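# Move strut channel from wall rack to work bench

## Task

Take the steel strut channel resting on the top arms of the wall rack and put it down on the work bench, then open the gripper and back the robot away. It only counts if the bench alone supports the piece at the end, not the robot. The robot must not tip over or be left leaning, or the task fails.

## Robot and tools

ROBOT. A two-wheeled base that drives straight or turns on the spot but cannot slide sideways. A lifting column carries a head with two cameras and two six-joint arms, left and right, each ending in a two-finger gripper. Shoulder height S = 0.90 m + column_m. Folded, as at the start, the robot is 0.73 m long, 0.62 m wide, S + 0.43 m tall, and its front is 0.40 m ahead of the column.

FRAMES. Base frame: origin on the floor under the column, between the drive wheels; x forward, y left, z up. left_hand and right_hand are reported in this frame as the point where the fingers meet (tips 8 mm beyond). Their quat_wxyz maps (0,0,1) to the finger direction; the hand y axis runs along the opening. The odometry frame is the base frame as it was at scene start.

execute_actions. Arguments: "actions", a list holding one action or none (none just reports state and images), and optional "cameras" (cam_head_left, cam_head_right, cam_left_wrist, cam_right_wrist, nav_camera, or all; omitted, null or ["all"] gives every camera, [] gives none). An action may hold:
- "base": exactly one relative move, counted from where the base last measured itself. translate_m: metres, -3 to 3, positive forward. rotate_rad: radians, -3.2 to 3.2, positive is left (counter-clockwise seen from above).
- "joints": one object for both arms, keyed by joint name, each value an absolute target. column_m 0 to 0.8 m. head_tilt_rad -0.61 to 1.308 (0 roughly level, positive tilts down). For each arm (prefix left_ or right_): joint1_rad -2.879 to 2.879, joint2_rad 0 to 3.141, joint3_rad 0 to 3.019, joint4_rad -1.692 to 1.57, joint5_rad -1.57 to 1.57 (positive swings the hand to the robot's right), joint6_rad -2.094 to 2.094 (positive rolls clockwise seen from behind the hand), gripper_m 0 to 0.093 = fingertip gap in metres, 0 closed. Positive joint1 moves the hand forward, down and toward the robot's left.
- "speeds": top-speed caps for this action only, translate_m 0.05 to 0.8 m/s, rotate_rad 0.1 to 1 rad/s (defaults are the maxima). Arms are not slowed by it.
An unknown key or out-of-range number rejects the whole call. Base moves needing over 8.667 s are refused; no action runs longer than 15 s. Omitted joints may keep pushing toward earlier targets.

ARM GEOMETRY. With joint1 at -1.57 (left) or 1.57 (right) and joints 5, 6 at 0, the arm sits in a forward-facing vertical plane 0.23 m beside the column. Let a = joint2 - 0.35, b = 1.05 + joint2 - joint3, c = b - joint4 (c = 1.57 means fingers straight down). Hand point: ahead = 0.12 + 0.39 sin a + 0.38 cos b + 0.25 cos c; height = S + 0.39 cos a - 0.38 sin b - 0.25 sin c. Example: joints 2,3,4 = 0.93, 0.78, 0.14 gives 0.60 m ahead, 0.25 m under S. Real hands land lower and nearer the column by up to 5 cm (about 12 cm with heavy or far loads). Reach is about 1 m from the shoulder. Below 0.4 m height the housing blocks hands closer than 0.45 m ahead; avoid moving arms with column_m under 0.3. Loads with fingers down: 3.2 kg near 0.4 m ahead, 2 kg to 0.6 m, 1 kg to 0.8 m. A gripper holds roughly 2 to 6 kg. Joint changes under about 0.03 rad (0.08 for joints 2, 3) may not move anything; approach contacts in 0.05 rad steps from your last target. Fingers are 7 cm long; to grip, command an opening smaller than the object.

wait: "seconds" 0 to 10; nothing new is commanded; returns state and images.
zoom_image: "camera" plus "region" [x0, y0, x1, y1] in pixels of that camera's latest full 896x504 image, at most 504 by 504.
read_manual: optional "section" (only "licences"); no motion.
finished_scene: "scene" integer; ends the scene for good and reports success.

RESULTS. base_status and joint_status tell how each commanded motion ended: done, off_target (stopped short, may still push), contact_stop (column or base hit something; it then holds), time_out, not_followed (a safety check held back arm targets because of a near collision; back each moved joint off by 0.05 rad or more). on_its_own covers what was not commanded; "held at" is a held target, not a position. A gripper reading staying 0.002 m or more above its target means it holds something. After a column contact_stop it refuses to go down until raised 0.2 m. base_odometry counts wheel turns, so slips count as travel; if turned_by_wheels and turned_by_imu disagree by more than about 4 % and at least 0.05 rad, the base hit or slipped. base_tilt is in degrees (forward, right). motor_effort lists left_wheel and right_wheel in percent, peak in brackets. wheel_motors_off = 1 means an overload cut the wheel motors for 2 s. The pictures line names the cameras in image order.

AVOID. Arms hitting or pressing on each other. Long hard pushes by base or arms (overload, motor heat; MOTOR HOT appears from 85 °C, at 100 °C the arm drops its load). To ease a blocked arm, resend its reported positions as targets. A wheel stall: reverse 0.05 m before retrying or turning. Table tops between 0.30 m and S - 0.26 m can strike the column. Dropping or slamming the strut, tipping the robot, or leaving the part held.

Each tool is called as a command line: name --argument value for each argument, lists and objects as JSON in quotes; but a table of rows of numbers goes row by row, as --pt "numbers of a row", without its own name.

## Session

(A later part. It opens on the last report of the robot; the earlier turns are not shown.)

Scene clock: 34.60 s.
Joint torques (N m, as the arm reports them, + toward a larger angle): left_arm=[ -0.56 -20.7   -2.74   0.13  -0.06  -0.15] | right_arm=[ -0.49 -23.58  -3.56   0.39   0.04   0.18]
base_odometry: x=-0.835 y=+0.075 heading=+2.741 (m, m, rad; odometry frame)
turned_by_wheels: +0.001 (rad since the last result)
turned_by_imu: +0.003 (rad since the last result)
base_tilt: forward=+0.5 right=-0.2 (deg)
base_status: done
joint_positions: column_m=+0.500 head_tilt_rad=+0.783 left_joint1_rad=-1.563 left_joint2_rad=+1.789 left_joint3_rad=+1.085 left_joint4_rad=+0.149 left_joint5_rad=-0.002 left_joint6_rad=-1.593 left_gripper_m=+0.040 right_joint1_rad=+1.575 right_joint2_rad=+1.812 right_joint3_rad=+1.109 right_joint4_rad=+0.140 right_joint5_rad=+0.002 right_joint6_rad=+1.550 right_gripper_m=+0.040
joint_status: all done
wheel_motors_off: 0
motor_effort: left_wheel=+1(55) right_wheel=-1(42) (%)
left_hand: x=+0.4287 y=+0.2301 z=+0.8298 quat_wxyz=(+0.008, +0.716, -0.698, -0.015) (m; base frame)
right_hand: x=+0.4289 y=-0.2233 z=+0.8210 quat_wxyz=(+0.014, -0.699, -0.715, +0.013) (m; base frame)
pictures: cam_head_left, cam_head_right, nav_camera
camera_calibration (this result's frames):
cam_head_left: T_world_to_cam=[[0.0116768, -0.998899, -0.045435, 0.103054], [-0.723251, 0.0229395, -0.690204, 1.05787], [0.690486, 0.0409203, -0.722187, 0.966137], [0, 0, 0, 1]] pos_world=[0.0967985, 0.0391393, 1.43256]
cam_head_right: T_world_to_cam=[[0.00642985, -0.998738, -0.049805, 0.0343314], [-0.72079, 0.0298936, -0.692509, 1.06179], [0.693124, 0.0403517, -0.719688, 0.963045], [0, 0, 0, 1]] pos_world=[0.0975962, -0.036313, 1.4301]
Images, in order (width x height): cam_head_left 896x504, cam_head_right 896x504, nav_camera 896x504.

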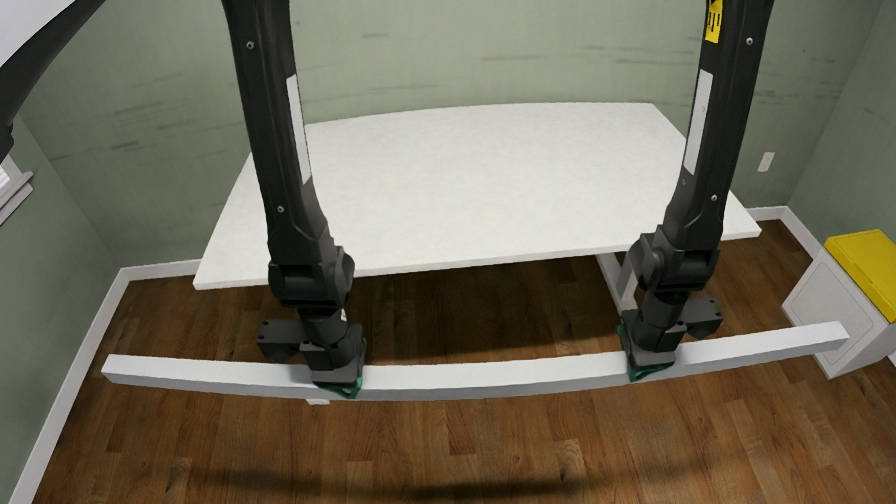

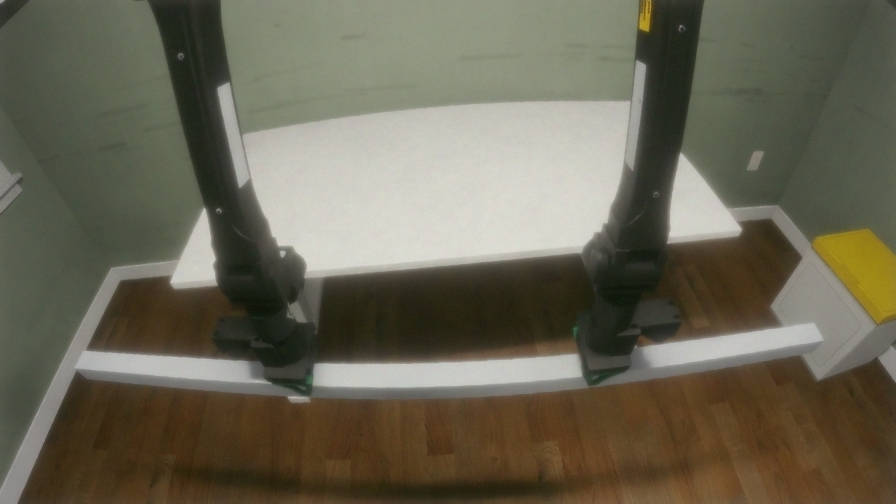

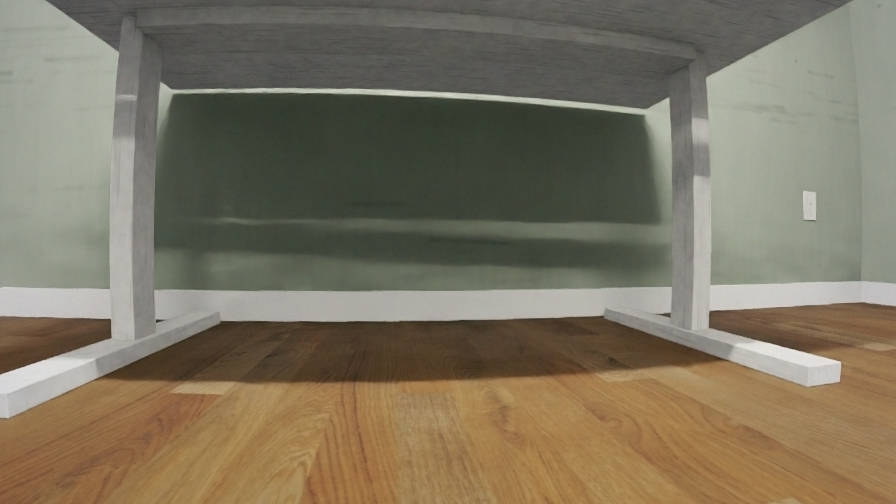

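execute_actions --actions '[{"base": {"rotate_rad": -0.026}}]' --cameras '[]'

execute_actions --actions '[{"base": {"translate_m": 0.605}, "joints": {"column_m": 0.47, "head_tilt_rad": 0.95}, "speeds": {"translate_m": 0.5}}]' --cameras '["cam_head_left", "cam_head_right", "cam_left_wrist", "cam_right_wrist"]'

Scene clock: 37.63 s.
Joint torques (N m, as the arm reports them, + toward a larger angle): left_arm=[ -0.27 -20.98  -2.86   0.09   0.    -0.18] | right_arm=[ -0.29 -23.6   -2.81   0.07   0.11   0.14]
base_odometry: x=-0.835 y=+0.075 heading=+2.717 (m, m, rad; odometry frame)
turned_by_wheels: -0.024 (rad since the last result)
turned_by_imu: -0.024 (rad since the last result)
base_tilt: forward=+0.4 right=-0.1 (deg)
base_status: done
joint_positions: column_m=+0.500 head_tilt_rad=+0.783 left_joint1_rad=-1.572 left_joint2_rad=+1.789 left_joint3_rad=+1.086 left_joint4_rad=+0.148 left_joint5_rad=-0.004 left_joint6_rad=-1.591 left_gripper_m=+0.040 right_joint1_rad=+1.566 right_joint2_rad=+1.812 right_joint3_rad=+1.105 right_joint4_rad=+0.140 right_joint5_rad=+0.001 right_joint6_rad=+1.551 right_gripper_m=+0.040
joint_status: not commanded
wheel_motors_off: 0
motor_effort: left_wheel=+2(43) right_wheel=+0(36) (%)
left_hand: x=+0.4295 y=+0.2246 z=+0.8298 quat_wxyz=(+0.010, +0.714, -0.700, -0.012) (m; base frame)
right_hand: x=+0.4261 y=-0.2289 z=+0.8214 quat_wxyz=(+0.014, -0.701, -0.713, +0.017) (m; base frame)
pictures: none
No camera images: the call's "cameras" was empty. Leave "cameras" out to get every camera's image.

Scene clock: 40.33 s.
Joint torques (N m, as the arm reports them, + toward a larger angle): left_arm=[ -0.21 -21.04  -2.99   0.16   0.01  -0.18] | right_arm=[ -0.47 -24.92  -3.58   0.08   0.11   0.24]
base_odometry: x=-1.386 y=+0.325 heading=+2.716 (m, m, rad; odometry frame)
turned_by_wheels: -0.001 (rad since the last result)
turned_by_imu: +0.000 (rad since the last result)
base_tilt: forward=+0.5 right=-0.2 (deg)
base_status: done
joint_positions: column_m=+0.470 head_tilt_rad=+0.951 left_joint1_rad=-1.571 left_joint2_rad=+1.790 left_joint3_rad=+1.087 left_joint4_rad=+0.149 left_joint5_rad=-0.004 left_joint6_rad=-1.592 left_gripper_m=+0.040 right_joint1_rad=+1.566 right_joint2_rad=+1.813 right_joint3_rad=+1.109 right_joint4_rad=+0.140 right_joint5_rad=+0.001 right_joint6_rad=+1.550 right_gripper_m=+0.040
joint_status: all done
wheel_motors_off: 0
motor_effort: left_wheel=-1(29) right_wheel=+3(48) (%)
left_hand: x=+0.4299 y=+0.2248 z=+0.7993 quat_wxyz=(+0.009, +0.714, -0.700, -0.012) (m; base frame)
right_hand: x=+0.4275 y=-0.2289 z=+0.7906 quat_wxyz=(+0.013, -0.700, -0.713, +0.016) (m; base frame)
pictures: cam_head_left, cam_head_right, cam_left_wrist, cam_right_wrist
camera_calibration (this result's frames):
cam_head_left: T_world_to_cam=[[0.00389226, -0.998899, -0.0467497, 0.103994], [-0.828752, 0.0229395, -0.559146, 0.851601], [0.559603, 0.0409203, -0.82775, 1.1047], [0, 0, 0, 1]] pos_world=[0.0871679, 0.0391393, 1.39545]
cam_head_right: T_world_to_cam=[[-0.00201316, -0.998738, -0.050178, 0.0338014], [-0.826712, 0.0298936, -0.561831, 0.856025], [0.562622, 0.0403517, -0.825729, 1.10236], [0, 0, 0, 1]] pos_world=[0.0875417, -0.036313, 1.39289]
cam_left_wrist: T_world_to_cam=[[0.997817, 0.0294254, -0.0591286, -0.386306], [0.0585103, -0.809121, 0.584723, -0.307246], [-0.0306365, -0.586906, -0.809076, 0.918141], [0, 0, 0, 1]] pos_world=[0.431568, 0.30163, 0.899657]
cam_right_wrist: T_world_to_cam=[[-0.999183, -0.0131032, 0.0382199, 0.397495], [0.0111599, 0.819649, 0.572757, -0.264929], [-0.0388318, 0.572716, -0.818833, 0.914987], [0, 0, 0, 1]] pos_world=[0.435658, -0.301671, 0.88577]
Images, in order (width x height): cam_head_left 896x504, cam_head_right 896x504, cam_left_wrist 896x504, cam_right_wrist 896x504.

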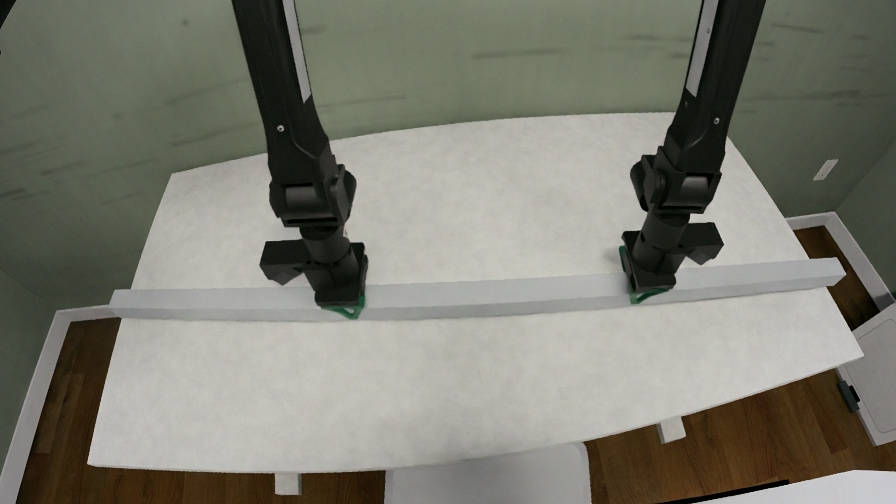

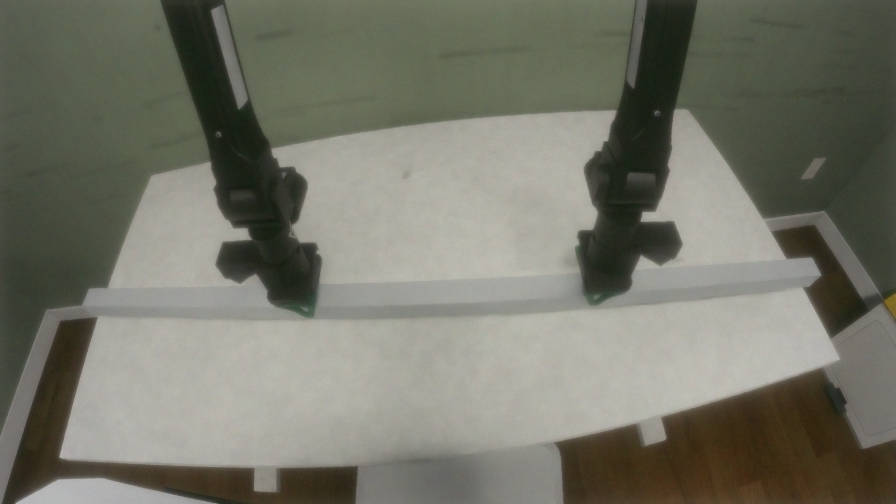

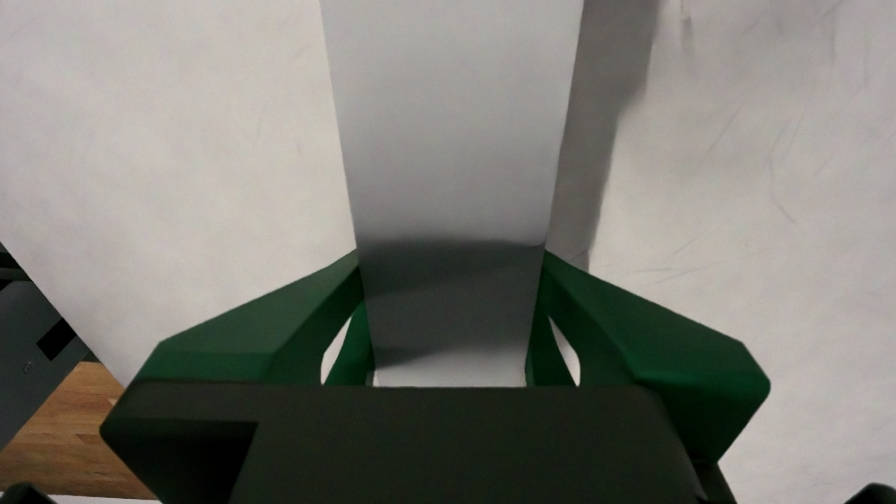

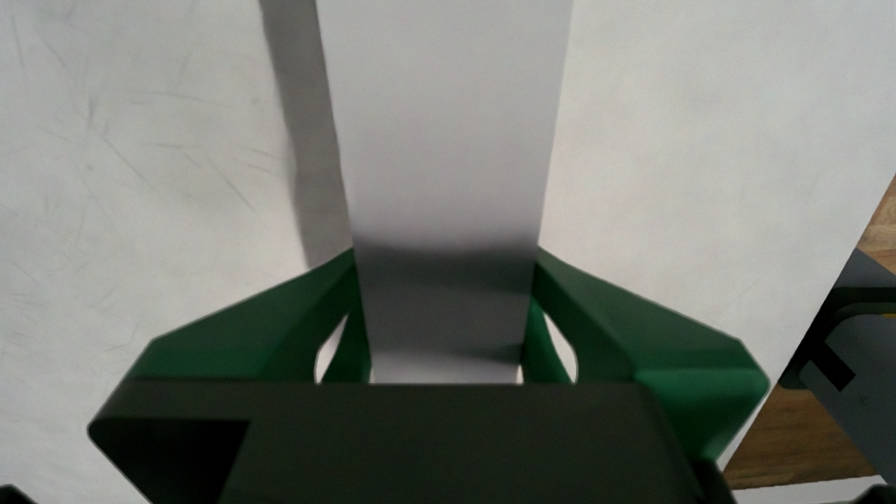

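zoom_image --camera "cam_head_left" --region '[80, 250, 200, 370]'

zoom_image --camera "cam_head_left" --region '[760, 220, 880, 370]'

zoom_image --camera "cam_head_right" --region '[50, 250, 170, 370]'

zoom_image --camera "cam_head_right" --region '[735, 220, 855, 370]'

Region (80, 250, 200, 370) of cam_head_left's 896x504 image, scaled by 4.200, with more detail than that image has.

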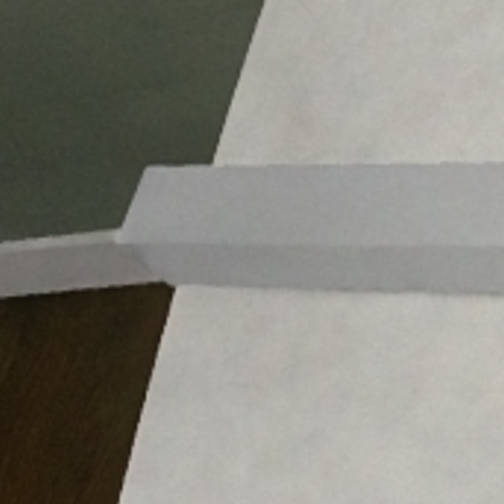

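Region (760, 220, 880, 370) of cam_head_left's 896x504 image, scaled by 3.360, with more detail than that image has; it fills the left 403 columns of this view, and the rest is white.

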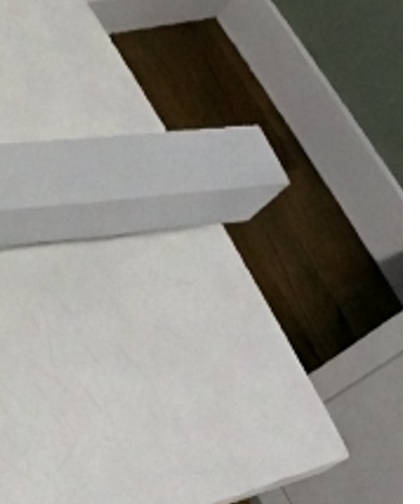

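Region (50, 250, 170, 370) of cam_head_right's 896x504 image, scaled by 4.200, with more detail than that image has.

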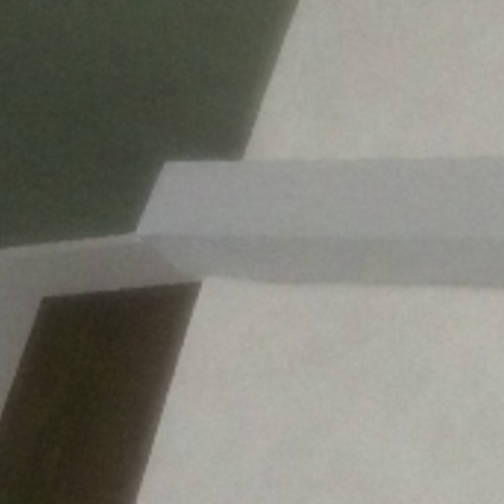

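Region (735, 220, 855, 370) of cam_head_right's 896x504 image, scaled by 3.360, with more detail than that image has; it fills the left 403 columns of this view, and the rest is white.

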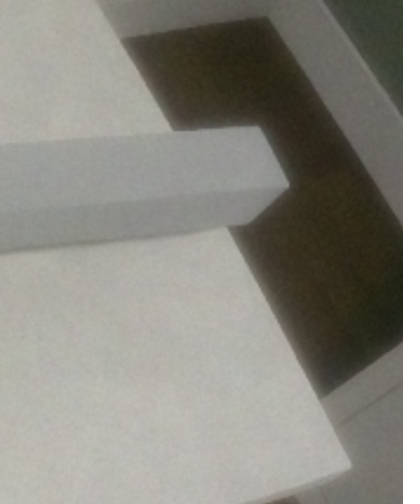

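execute_actions --actions '[{"joints": {"column_m": 0.438}}]' --cameras '["cam_head_left", "cam_left_wrist", "cam_right_wrist"]'

Scene clock: 42.13 s.
Joint torques (N m, as the arm reports them, + toward a larger angle): left_arm=[ -0.05 -21.02  -2.82   0.12   0.    -0.14] | right_arm=[ -0.33 -23.7   -3.37   0.24   0.1    0.13]
base_odometry: x=-1.386 y=+0.325 heading=+2.716 (m, m, rad; odometry frame)
turned_by_wheels: +0.000 (rad since the last result)
turned_by_imu: +0.000 (rad since the last result)
base_tilt: forward=+0.4 right=-0.2 (deg)
base_status: not commanded
joint_positions: column_m=+0.438 head_tilt_rad=+0.951 left_joint1_rad=-1.571 left_joint2_rad=+1.790 left_joint3_rad=+1.087 left_joint4_rad=+0.149 left_joint5_rad=-0.004 left_joint6_rad=-1.592 left_gripper_m=+0.040 right_joint1_rad=+1.566 right_joint2_rad=+1.813 right_joint3_rad=+1.109 right_joint4_rad=+0.140 right_joint5_rad=+0.001 right_joint6_rad=+1.550 right_gripper_m=+0.040
joint_status: all done
wheel_motors_off: 0
motor_effort: left_wheel=-2(3) right_wheel=+4(4) (%)
left_hand: x=+0.4299 y=+0.2248 z=+0.7673 quat_wxyz=(+0.009, +0.714, -0.700, -0.012) (m; base frame)
right_hand: x=+0.4275 y=-0.2289 z=+0.7586 quat_wxyz=(+0.013, -0.700, -0.713, +0.016) (m; base frame)
pictures: cam_head_left, cam_left_wrist, cam_right_wrist
camera_calibration (this result's frames):
cam_head_left: T_world_to_cam=[[0.00389226, -0.998899, -0.0467497, 0.102498], [-0.828752, 0.0229395, -0.559146, 0.833716], [0.559603, 0.0409203, -0.82775, 1.07822], [0, 0, 0, 1]] pos_world=[0.0871679, 0.0391393, 1.36346]
cam_left_wrist: T_world_to_cam=[[0.997817, 0.0294254, -0.0591286, -0.388197], [0.0585103, -0.809121, 0.584723, -0.288542], [-0.0306365, -0.586906, -0.809076, 0.89226], [0, 0, 0, 1]] pos_world=[0.431568, 0.30163, 0.867669]
cam_right_wrist: T_world_to_cam=[[-0.999183, -0.0131032, 0.0382199, 0.398718], [0.0111599, 0.819649, 0.572757, -0.246608], [-0.0388318, 0.572716, -0.818833, 0.888795], [0, 0, 0, 1]] pos_world=[0.435658, -0.301671, 0.853783]
Images, in order (width x height): cam_head_left 896x504, cam_left_wrist 896x504, cam_right_wrist 896x504.

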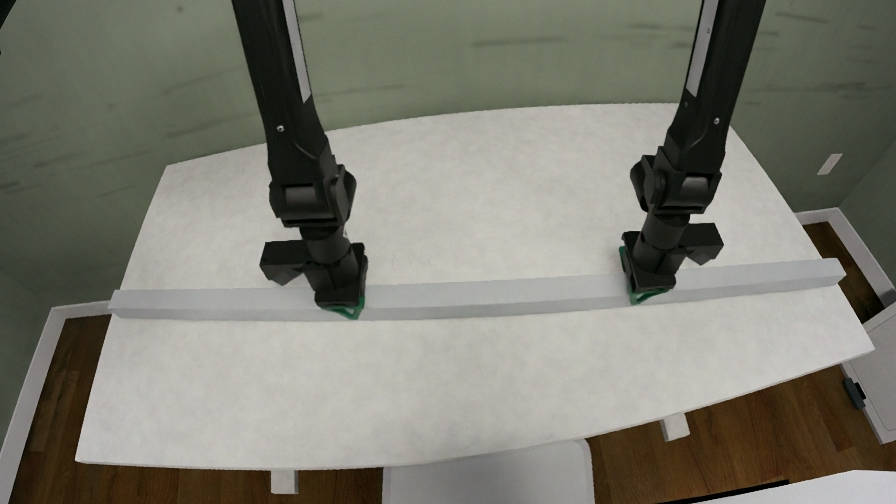

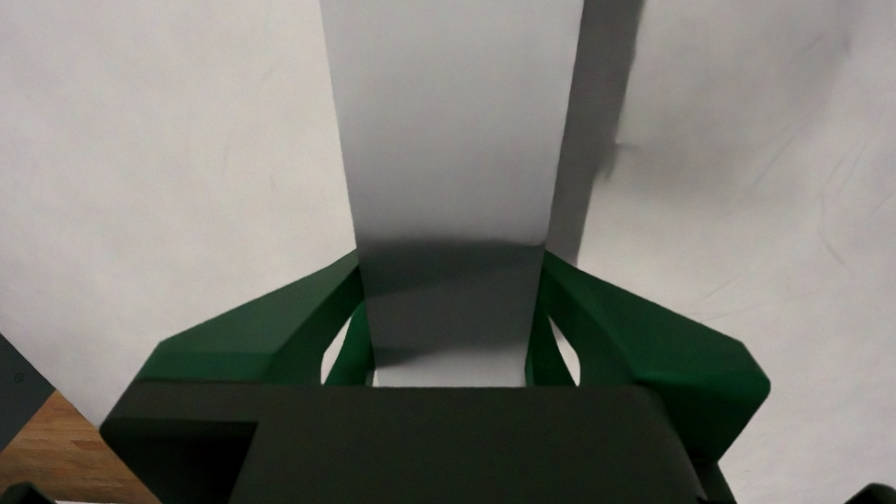

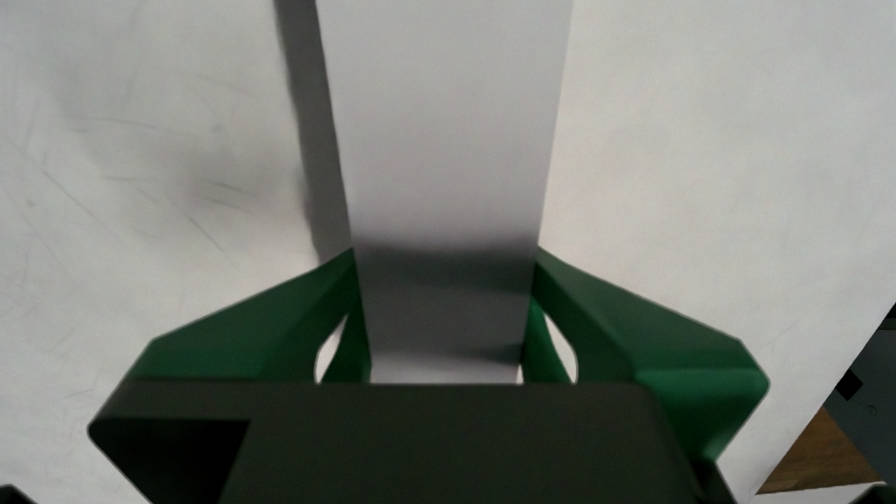

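zoom_image --camera "cam_head_left" --region '[80, 250, 200, 370]'

zoom_image --camera "cam_head_left" --region '[770, 220, 890, 340]'

Region (80, 250, 200, 370) of cam_head_left's 896x504 image, scaled by 4.200, with more detail than that image has.

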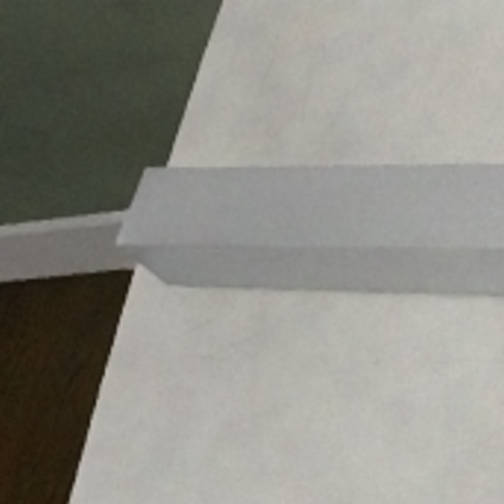

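Region (770, 220, 890, 340) of cam_head_left's 896x504 image, scaled by 4.200, with more detail than that image has.

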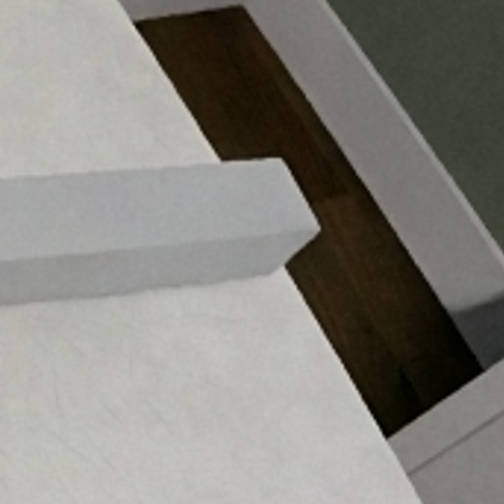

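execute_actions --actions '[{"joints": {"column_m": 0.424}}]' --cameras '["cam_head_left"]'

Scene clock: 43.07 s.
Joint torques (N m, as the arm reports them, + toward a larger angle): left_arm=[ -0.04 -21.    -2.63   0.01   0.    -0.18] | right_arm=[ -0.26 -23.36  -3.41   0.14   0.11   0.18]
base_odometry: x=-1.386 y=+0.325 heading=+2.716 (m, m, rad; odometry frame)
turned_by_wheels: +0.000 (rad since the last result)
turned_by_imu: +0.000 (rad since the last result)
base_tilt: forward=+0.4 right=-0.2 (deg)
base_status: not commanded
joint_positions: column_m=+0.424 head_tilt_rad=+0.951 left_joint1_rad=-1.571 left_joint2_rad=+1.790 left_joint3_rad=+1.087 left_joint4_rad=+0.149 left_joint5_rad=-0.004 left_joint6_rad=-1.592 left_gripper_m=+0.040 right_joint1_rad=+1.566 right_joint2_rad=+1.813 right_joint3_rad=+1.109 right_joint4_rad=+0.140 right_joint5_rad=+0.001 right_joint6_rad=+1.550 right_gripper_m=+0.040
joint_status: all done
wheel_motors_off: 0
motor_effort: left_wheel=-3(4) right_wheel=+1(4) (%)
left_hand: x=+0.4299 y=+0.2248 z=+0.7533 quat_wxyz=(+0.009, +0.714, -0.700, -0.012) (m; base frame)
right_hand: x=+0.4275 y=-0.2289 z=+0.7446 quat_wxyz=(+0.013, -0.700, -0.713, +0.016) (m; base frame)
pictures: cam_head_left
camera_calibration (this result's frames):
cam_head_left: T_world_to_cam=[[0.00389226, -0.998899, -0.0467497, 0.101844], [-0.828752, 0.0229395, -0.559146, 0.825893], [0.559602, 0.0409203, -0.82775, 1.06664], [0, 0, 0, 1]] pos_world=[0.0871679, 0.0391393, 1.34947]
Images, in order (width x height): cam_head_left 896x504.

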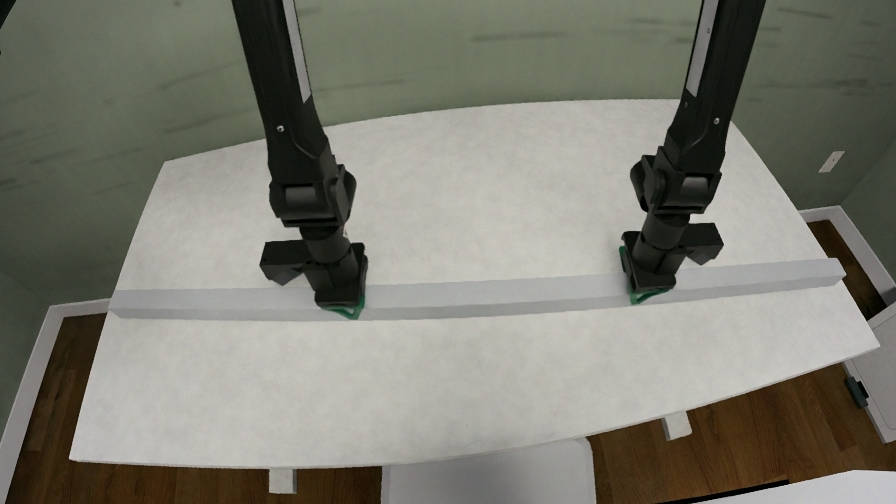

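execute_actions --actions '[{"joints": {"column_m": 0.412}}]' --cameras '["cam_head_left"]'

Scene clock: 43.87 s.
Joint torques (N m, as the arm reports them, + toward a larger angle): left_arm=[ -0.04 -19.37  -1.98   0.29  -0.02  -0.17] | right_arm=[ -0.53 -21.93  -1.72   0.51   0.15   0.24]
base_odometry: x=-1.386 y=+0.325 heading=+2.716 (m, m, rad; odometry frame)
turned_by_wheels: +0.000 (rad since the last result)
turned_by_imu: +0.000 (rad since the last result)
base_tilt: forward=+0.4 right=-0.2 (deg)
base_status: not commanded
joint_positions: column_m=+0.412 head_tilt_rad=+0.951 left_joint1_rad=-1.571 left_joint2_rad=+1.775 left_joint3_rad=+1.076 left_joint4_rad=+0.143 left_joint5_rad=-0.003 left_joint6_rad=-1.592 left_gripper_m=+0.040 right_joint1_rad=+1.566 right_joint2_rad=+1.793 right_joint3_rad=+1.091 right_joint4_rad=+0.139 right_joint5_rad=+0.001 right_joint6_rad=+1.550 right_gripper_m=+0.040
joint_status: all done
wheel_motors_off: 0
motor_effort: left_wheel=-2(3) right_wheel=+0(2) (%)
left_hand: x=+0.4302 y=+0.2247 z=+0.7469 quat_wxyz=(+0.010, +0.714, -0.700, -0.012) (m; base frame)
right_hand: x=+0.4279 y=-0.2289 z=+0.7403 quat_wxyz=(+0.013, -0.700, -0.713, +0.016) (m; base frame)
pictures: cam_head_left
camera_calibration (this result's frames):
cam_head_left: T_world_to_cam=[[0.00389215, -0.998899, -0.0467497, 0.101284], [-0.828753, 0.0229395, -0.559144, 0.819195], [0.5596, 0.0409203, -0.827752, 1.05673], [0, 0, 0, 1]] pos_world=[0.0871678, 0.0391393, 1.3375]
Images, in order (width x height): cam_head_left 896x504.

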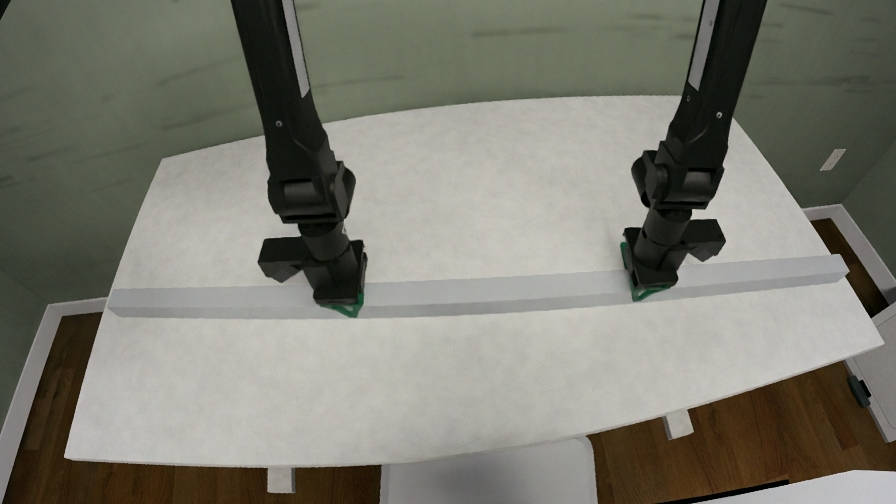

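execute_actions --actions '[{"joints": {"left_joint1_rad": -1.571, "left_joint2_rad": 1.775, "left_joint3_rad": 1.076, "left_joint4_rad": 0.143, "left_joint5_rad": -0.003, "left_joint6_rad": -1.592, "right_joint1_rad": 1.566, "right_joint2_rad": 1.793, "right_joint3_rad": 1.091, "right_joint4_rad": 0.139, "right_joint5_rad": 0.001, "right_joint6_rad": 1.55}}]' --cameras '[]'

execute_actions --actions '[{"joints": {"left_gripper_m": 0.093, "right_gripper_m": 0.093}}]' --cameras '["cam_head_left", "cam_left_wrist", "cam_right_wrist"]'

Scene clock: 44.60 s.
Joint torques (N m, as the arm reports them, + toward a larger angle): left_arm=[ -0.12 -14.75  -1.16   0.48  -0.12  -0.09] | right_arm=[ -0.85 -17.71  -1.53  -0.07   0.14   0.08]
base_odometry: x=-1.386 y=+0.325 heading=+2.716 (m, m, rad; odometry frame)
turned_by_wheels: +0.000 (rad since the last result)
turned_by_imu: +0.000 (rad since the last result)
base_tilt: forward=+0.3 right=-0.2 (deg)
base_status: not commanded
joint_positions: column_m=+0.412 head_tilt_rad=+0.951 left_joint1_rad=-1.571 left_joint2_rad=+1.776 left_joint3_rad=+1.076 left_joint4_rad=+0.143 left_joint5_rad=-0.003 left_joint6_rad=-1.592 left_gripper_m=+0.040 right_joint1_rad=+1.566 right_joint2_rad=+1.793 right_joint3_rad=+1.090 right_joint4_rad=+0.137 right_joint5_rad=+0.001 right_joint6_rad=+1.547 right_gripper_m=+0.040
joint_status: all done
wheel_motors_off: 0
motor_effort: left_wheel=-1(2) right_wheel=+3(1) (%)
left_hand: x=+0.4296 y=+0.2248 z=+0.7466 quat_wxyz=(+0.011, +0.714, -0.700, -0.013) (m; base frame)
right_hand: x=+0.4272 y=-0.2289 z=+0.7402 quat_wxyz=(+0.013, -0.699, -0.714, +0.016) (m; base frame)
pictures: none
No camera images: the call's "cameras" was empty. Leave "cameras" out to get every camera's image.

Scene clock: 45.30 s.
Joint torques (N m, as the arm reports them, + toward a larger angle): left_arm=[ -0.26 -15.33  -1.35   0.47  -0.12  -0.09] | right_arm=[ -0.19 -18.36  -1.78   0.36   0.21   0.02]
base_odometry: x=-1.386 y=+0.325 heading=+2.716 (m, m, rad; odometry frame)
turned_by_wheels: +0.000 (rad since the last result)
turned_by_imu: +0.000 (rad since the last result)
base_tilt: forward=+0.4 right=-0.2 (deg)
base_status: not commanded
joint_positions: column_m=+0.412 head_tilt_rad=+0.951 left_joint1_rad=-1.571 left_joint2_rad=+1.776 left_joint3_rad=+1.076 left_joint4_rad=+0.143 left_joint5_rad=-0.003 left_joint6_rad=-1.592 left_gripper_m=+0.093 right_joint1_rad=+1.566 right_joint2_rad=+1.793 right_joint3_rad=+1.091 right_joint4_rad=+0.137 right_joint5_rad=+0.001 right_joint6_rad=+1.547 right_gripper_m=+0.093
joint_status: all done
wheel_motors_off: 0
motor_effort: left_wheel=-2(3) right_wheel=+4(4) (%)
left_hand: x=+0.4296 y=+0.2248 z=+0.7466 quat_wxyz=(+0.011, +0.714, -0.700, -0.013) (m; base frame)
right_hand: x=+0.4274 y=-0.2289 z=+0.7402 quat_wxyz=(+0.013, -0.699, -0.714, +0.016) (m; base frame)
pictures: cam_head_left, cam_left_wrist, cam_right_wrist
camera_calibration (this result's frames):
cam_head_left: T_world_to_cam=[[0.00389215, -0.998899, -0.0467497, 0.101284], [-0.828753, 0.0229395, -0.559144, 0.819195], [0.559601, 0.0409203, -0.827752, 1.05673], [0, 0, 0, 1]] pos_world=[0.0871678, 0.0391393, 1.3375]
cam_left_wrist: T_world_to_cam=[[0.997642, 0.0290318, -0.0621863, -0.386651], [0.0599959, -0.808913, 0.584859, -0.277219], [-0.0333238, -0.587211, -0.808748, 0.876391], [0, 0, 0, 1]] pos_world=[0.431576, 0.301606, 0.846869]
cam_right_wrist: T_world_to_cam=[[-0.999124, -0.016153, 0.0386136, 0.398292], [0.00888882, 0.819607, 0.572858, -0.235215], [-0.0409013, 0.572699, -0.818745, 0.874529], [0, 0, 0, 1]] pos_world=[0.435804, -0.301624, 0.835382]
Images, in order (width x height): cam_head_left 896x504, cam_left_wrist 896x504, cam_right_wrist 896x504.

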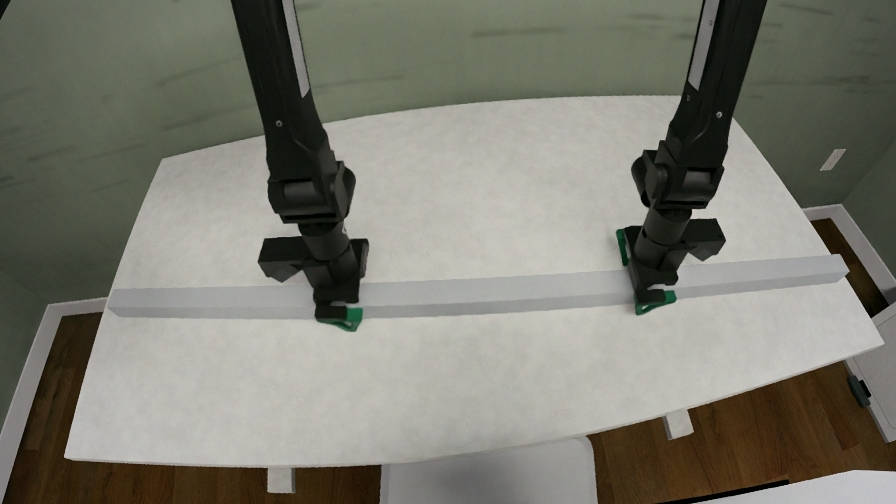

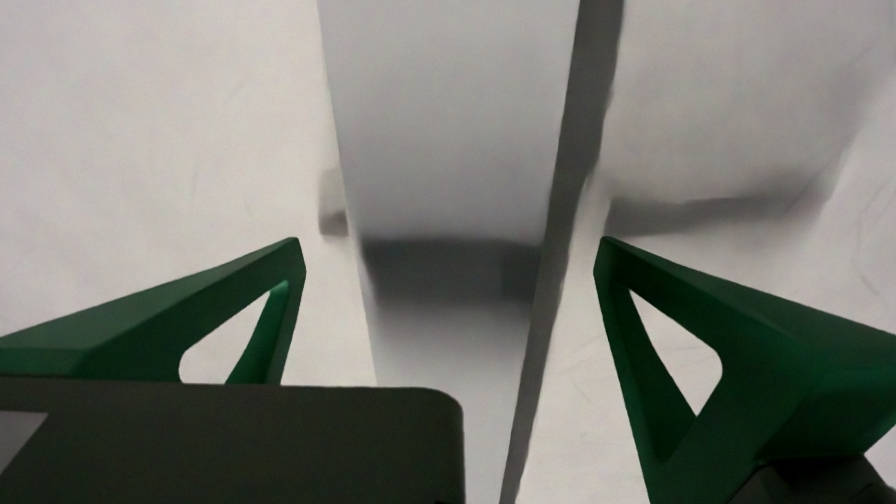

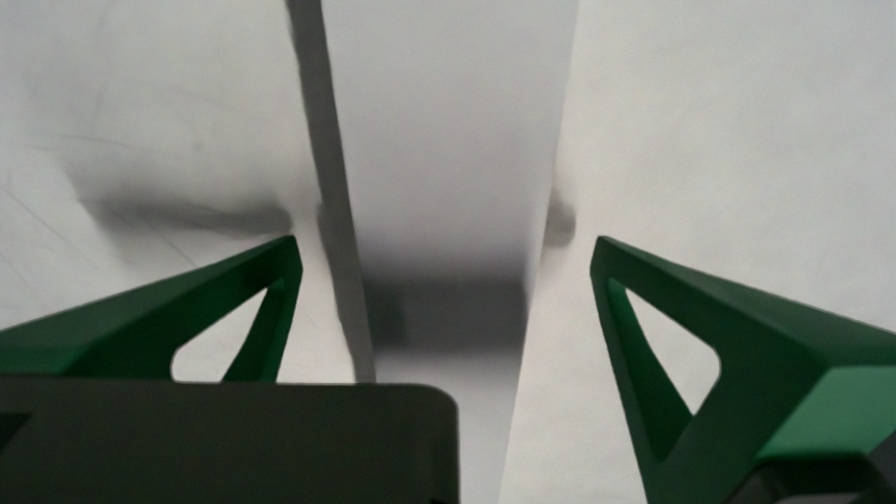

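execute_actions --actions '[{"joints": {"column_m": 0.482}}]' --cameras '["cam_left_wrist"]'

execute_actions --actions '[{"base": {"translate_m": -0.7}, "joints": {"head_tilt_rad": 0.7}}]' --cameras '["cam_head_left", "cam_head_right"]'

Scene clock: 46.87 s.
Joint torques (N m, as the arm reports them, + toward a larger angle): left_arm=[ -0.15 -15.07  -1.15   0.48  -0.12  -0.09] | right_arm=[ -1.51 -17.96  -1.66   0.2    0.17   0.07]
base_odometry: x=-1.386 y=+0.325 heading=+2.716 (m, m, rad; odometry frame)
turned_by_wheels: +0.000 (rad since the last result)
turned_by_imu: +0.000 (rad since the last result)
base_tilt: forward=+0.4 right=-0.2 (deg)
base_status: not commanded
joint_positions: column_m=+0.482 head_tilt_rad=+0.951 left_joint1_rad=-1.571 left_joint2_rad=+1.776 left_joint3_rad=+1.076 left_joint4_rad=+0.143 left_joint5_rad=-0.003 left_joint6_rad=-1.592 left_gripper_m=+0.093 right_joint1_rad=+1.566 right_joint2_rad=+1.793 right_joint3_rad=+1.091 right_joint4_rad=+0.137 right_joint5_rad=+0.001 right_joint6_rad=+1.547 right_gripper_m=+0.093
joint_status: all done
wheel_motors_off: 0
motor_effort: left_wheel=-3(2) right_wheel=+5(2) (%)
left_hand: x=+0.4296 y=+0.2248 z=+0.8164 quat_wxyz=(+0.011, +0.714, -0.700, -0.013) (m; base frame)
right_hand: x=+0.4274 y=-0.2289 z=+0.8100 quat_wxyz=(+0.013, -0.699, -0.714, +0.016) (m; base frame)
pictures: cam_left_wrist
camera_calibration (this result's frames):
cam_left_wrist: T_world_to_cam=[[0.997642, 0.0290318, -0.0621863, -0.382309], [0.0599959, -0.808913, 0.584859, -0.318056], [-0.0333238, -0.587211, -0.808748, 0.93286], [0, 0, 0, 1]] pos_world=[0.431576, 0.301606, 0.916692]
Images, in order (width x height): cam_left_wrist 896x504.

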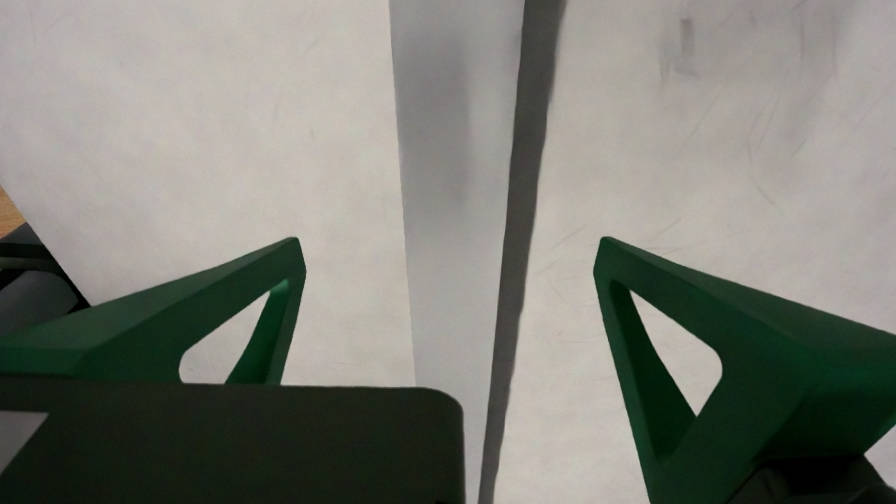

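Scene clock: 49.83 s.
Joint torques (N m, as the arm reports them, + toward a larger angle): left_arm=[ -0.09 -14.86  -1.07   0.48  -0.13  -0.09] | right_arm=[ -1.41 -18.2   -1.77   0.13   0.15   0.01]
base_odometry: x=-0.749 y=+0.035 heading=+2.715 (m, m, rad; odometry frame)
turned_by_wheels: -0.001 (rad since the last result)
turned_by_imu: -0.003 (rad since the last result)
base_tilt: forward=+0.5 right=-0.2 (deg)
base_status: done
joint_positions: column_m=+0.482 head_tilt_rad=+0.716 left_joint1_rad=-1.571 left_joint2_rad=+1.776 left_joint3_rad=+1.074 left_joint4_rad=+0.143 left_joint5_rad=-0.003 left_joint6_rad=-1.592 left_gripper_m=+0.093 right_joint1_rad=+1.566 right_joint2_rad=+1.793 right_joint3_rad=+1.090 right_joint4_rad=+0.137 right_joint5_rad=+0.001 right_joint6_rad=+1.547 right_gripper_m=+0.093
joint_status: all done
wheel_motors_off: 0
motor_effort: left_wheel=-2(38) right_wheel=+2(48) (%)
left_hand: x=+0.4288 y=+0.2248 z=+0.8166 quat_wxyz=(+0.011, +0.714, -0.700, -0.013) (m; base frame)
right_hand: x=+0.4272 y=-0.2289 z=+0.8101 quat_wxyz=(+0.013, -0.699, -0.714, +0.016) (m; base frame)
pictures: cam_head_left, cam_head_right
camera_calibration (this result's frames):
cam_head_left: T_world_to_cam=[[0.0146582, -0.998899, -0.0445626, 0.1008], [-0.675986, 0.0229395, -0.736558, 1.11102], [0.736769, 0.0409203, -0.674905, 0.88131], [0, 0, 0, 1]] pos_world=[0.100235, 0.0391393, 1.41762]
cam_head_right: T_world_to_cam=[[0.009712, -0.998738, -0.0492703, 0.0324784], [-0.673377, 0.0298936, -0.738695, 1.11464], [0.739235, 0.0403517, -0.672237, 0.878023], [0, 0, 0, 1]] pos_world=[0.101194, -0.036313, 1.41522]
Images, in order (width x height): cam_head_left 896x504, cam_head_right 896x504.

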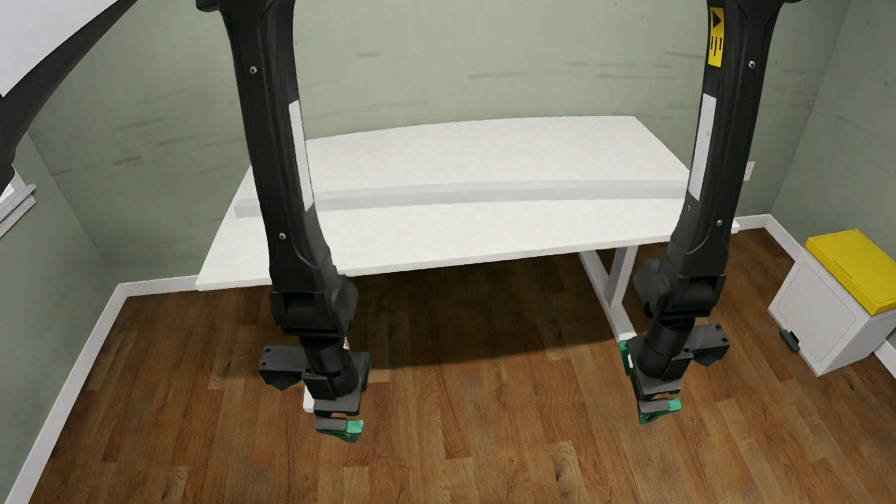

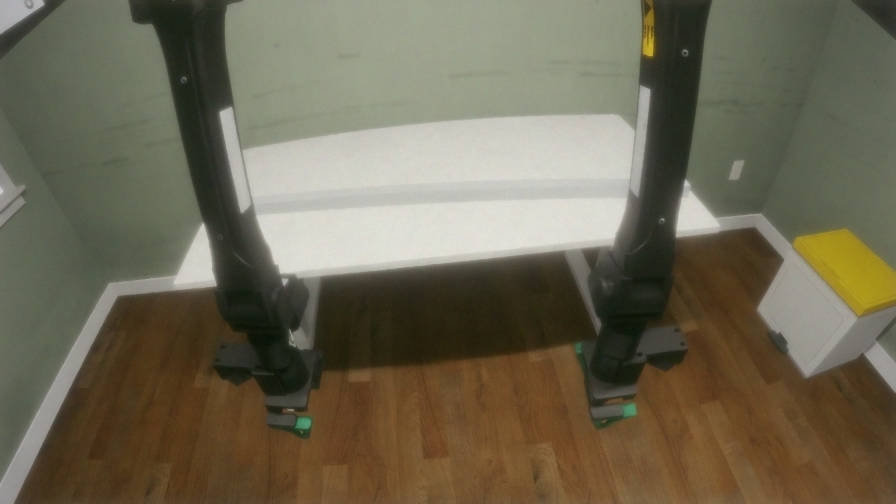

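The strut is lying flat on the bench and the robot is clear of it.

finished_scene --scene 2

The scene is finished: the task was done.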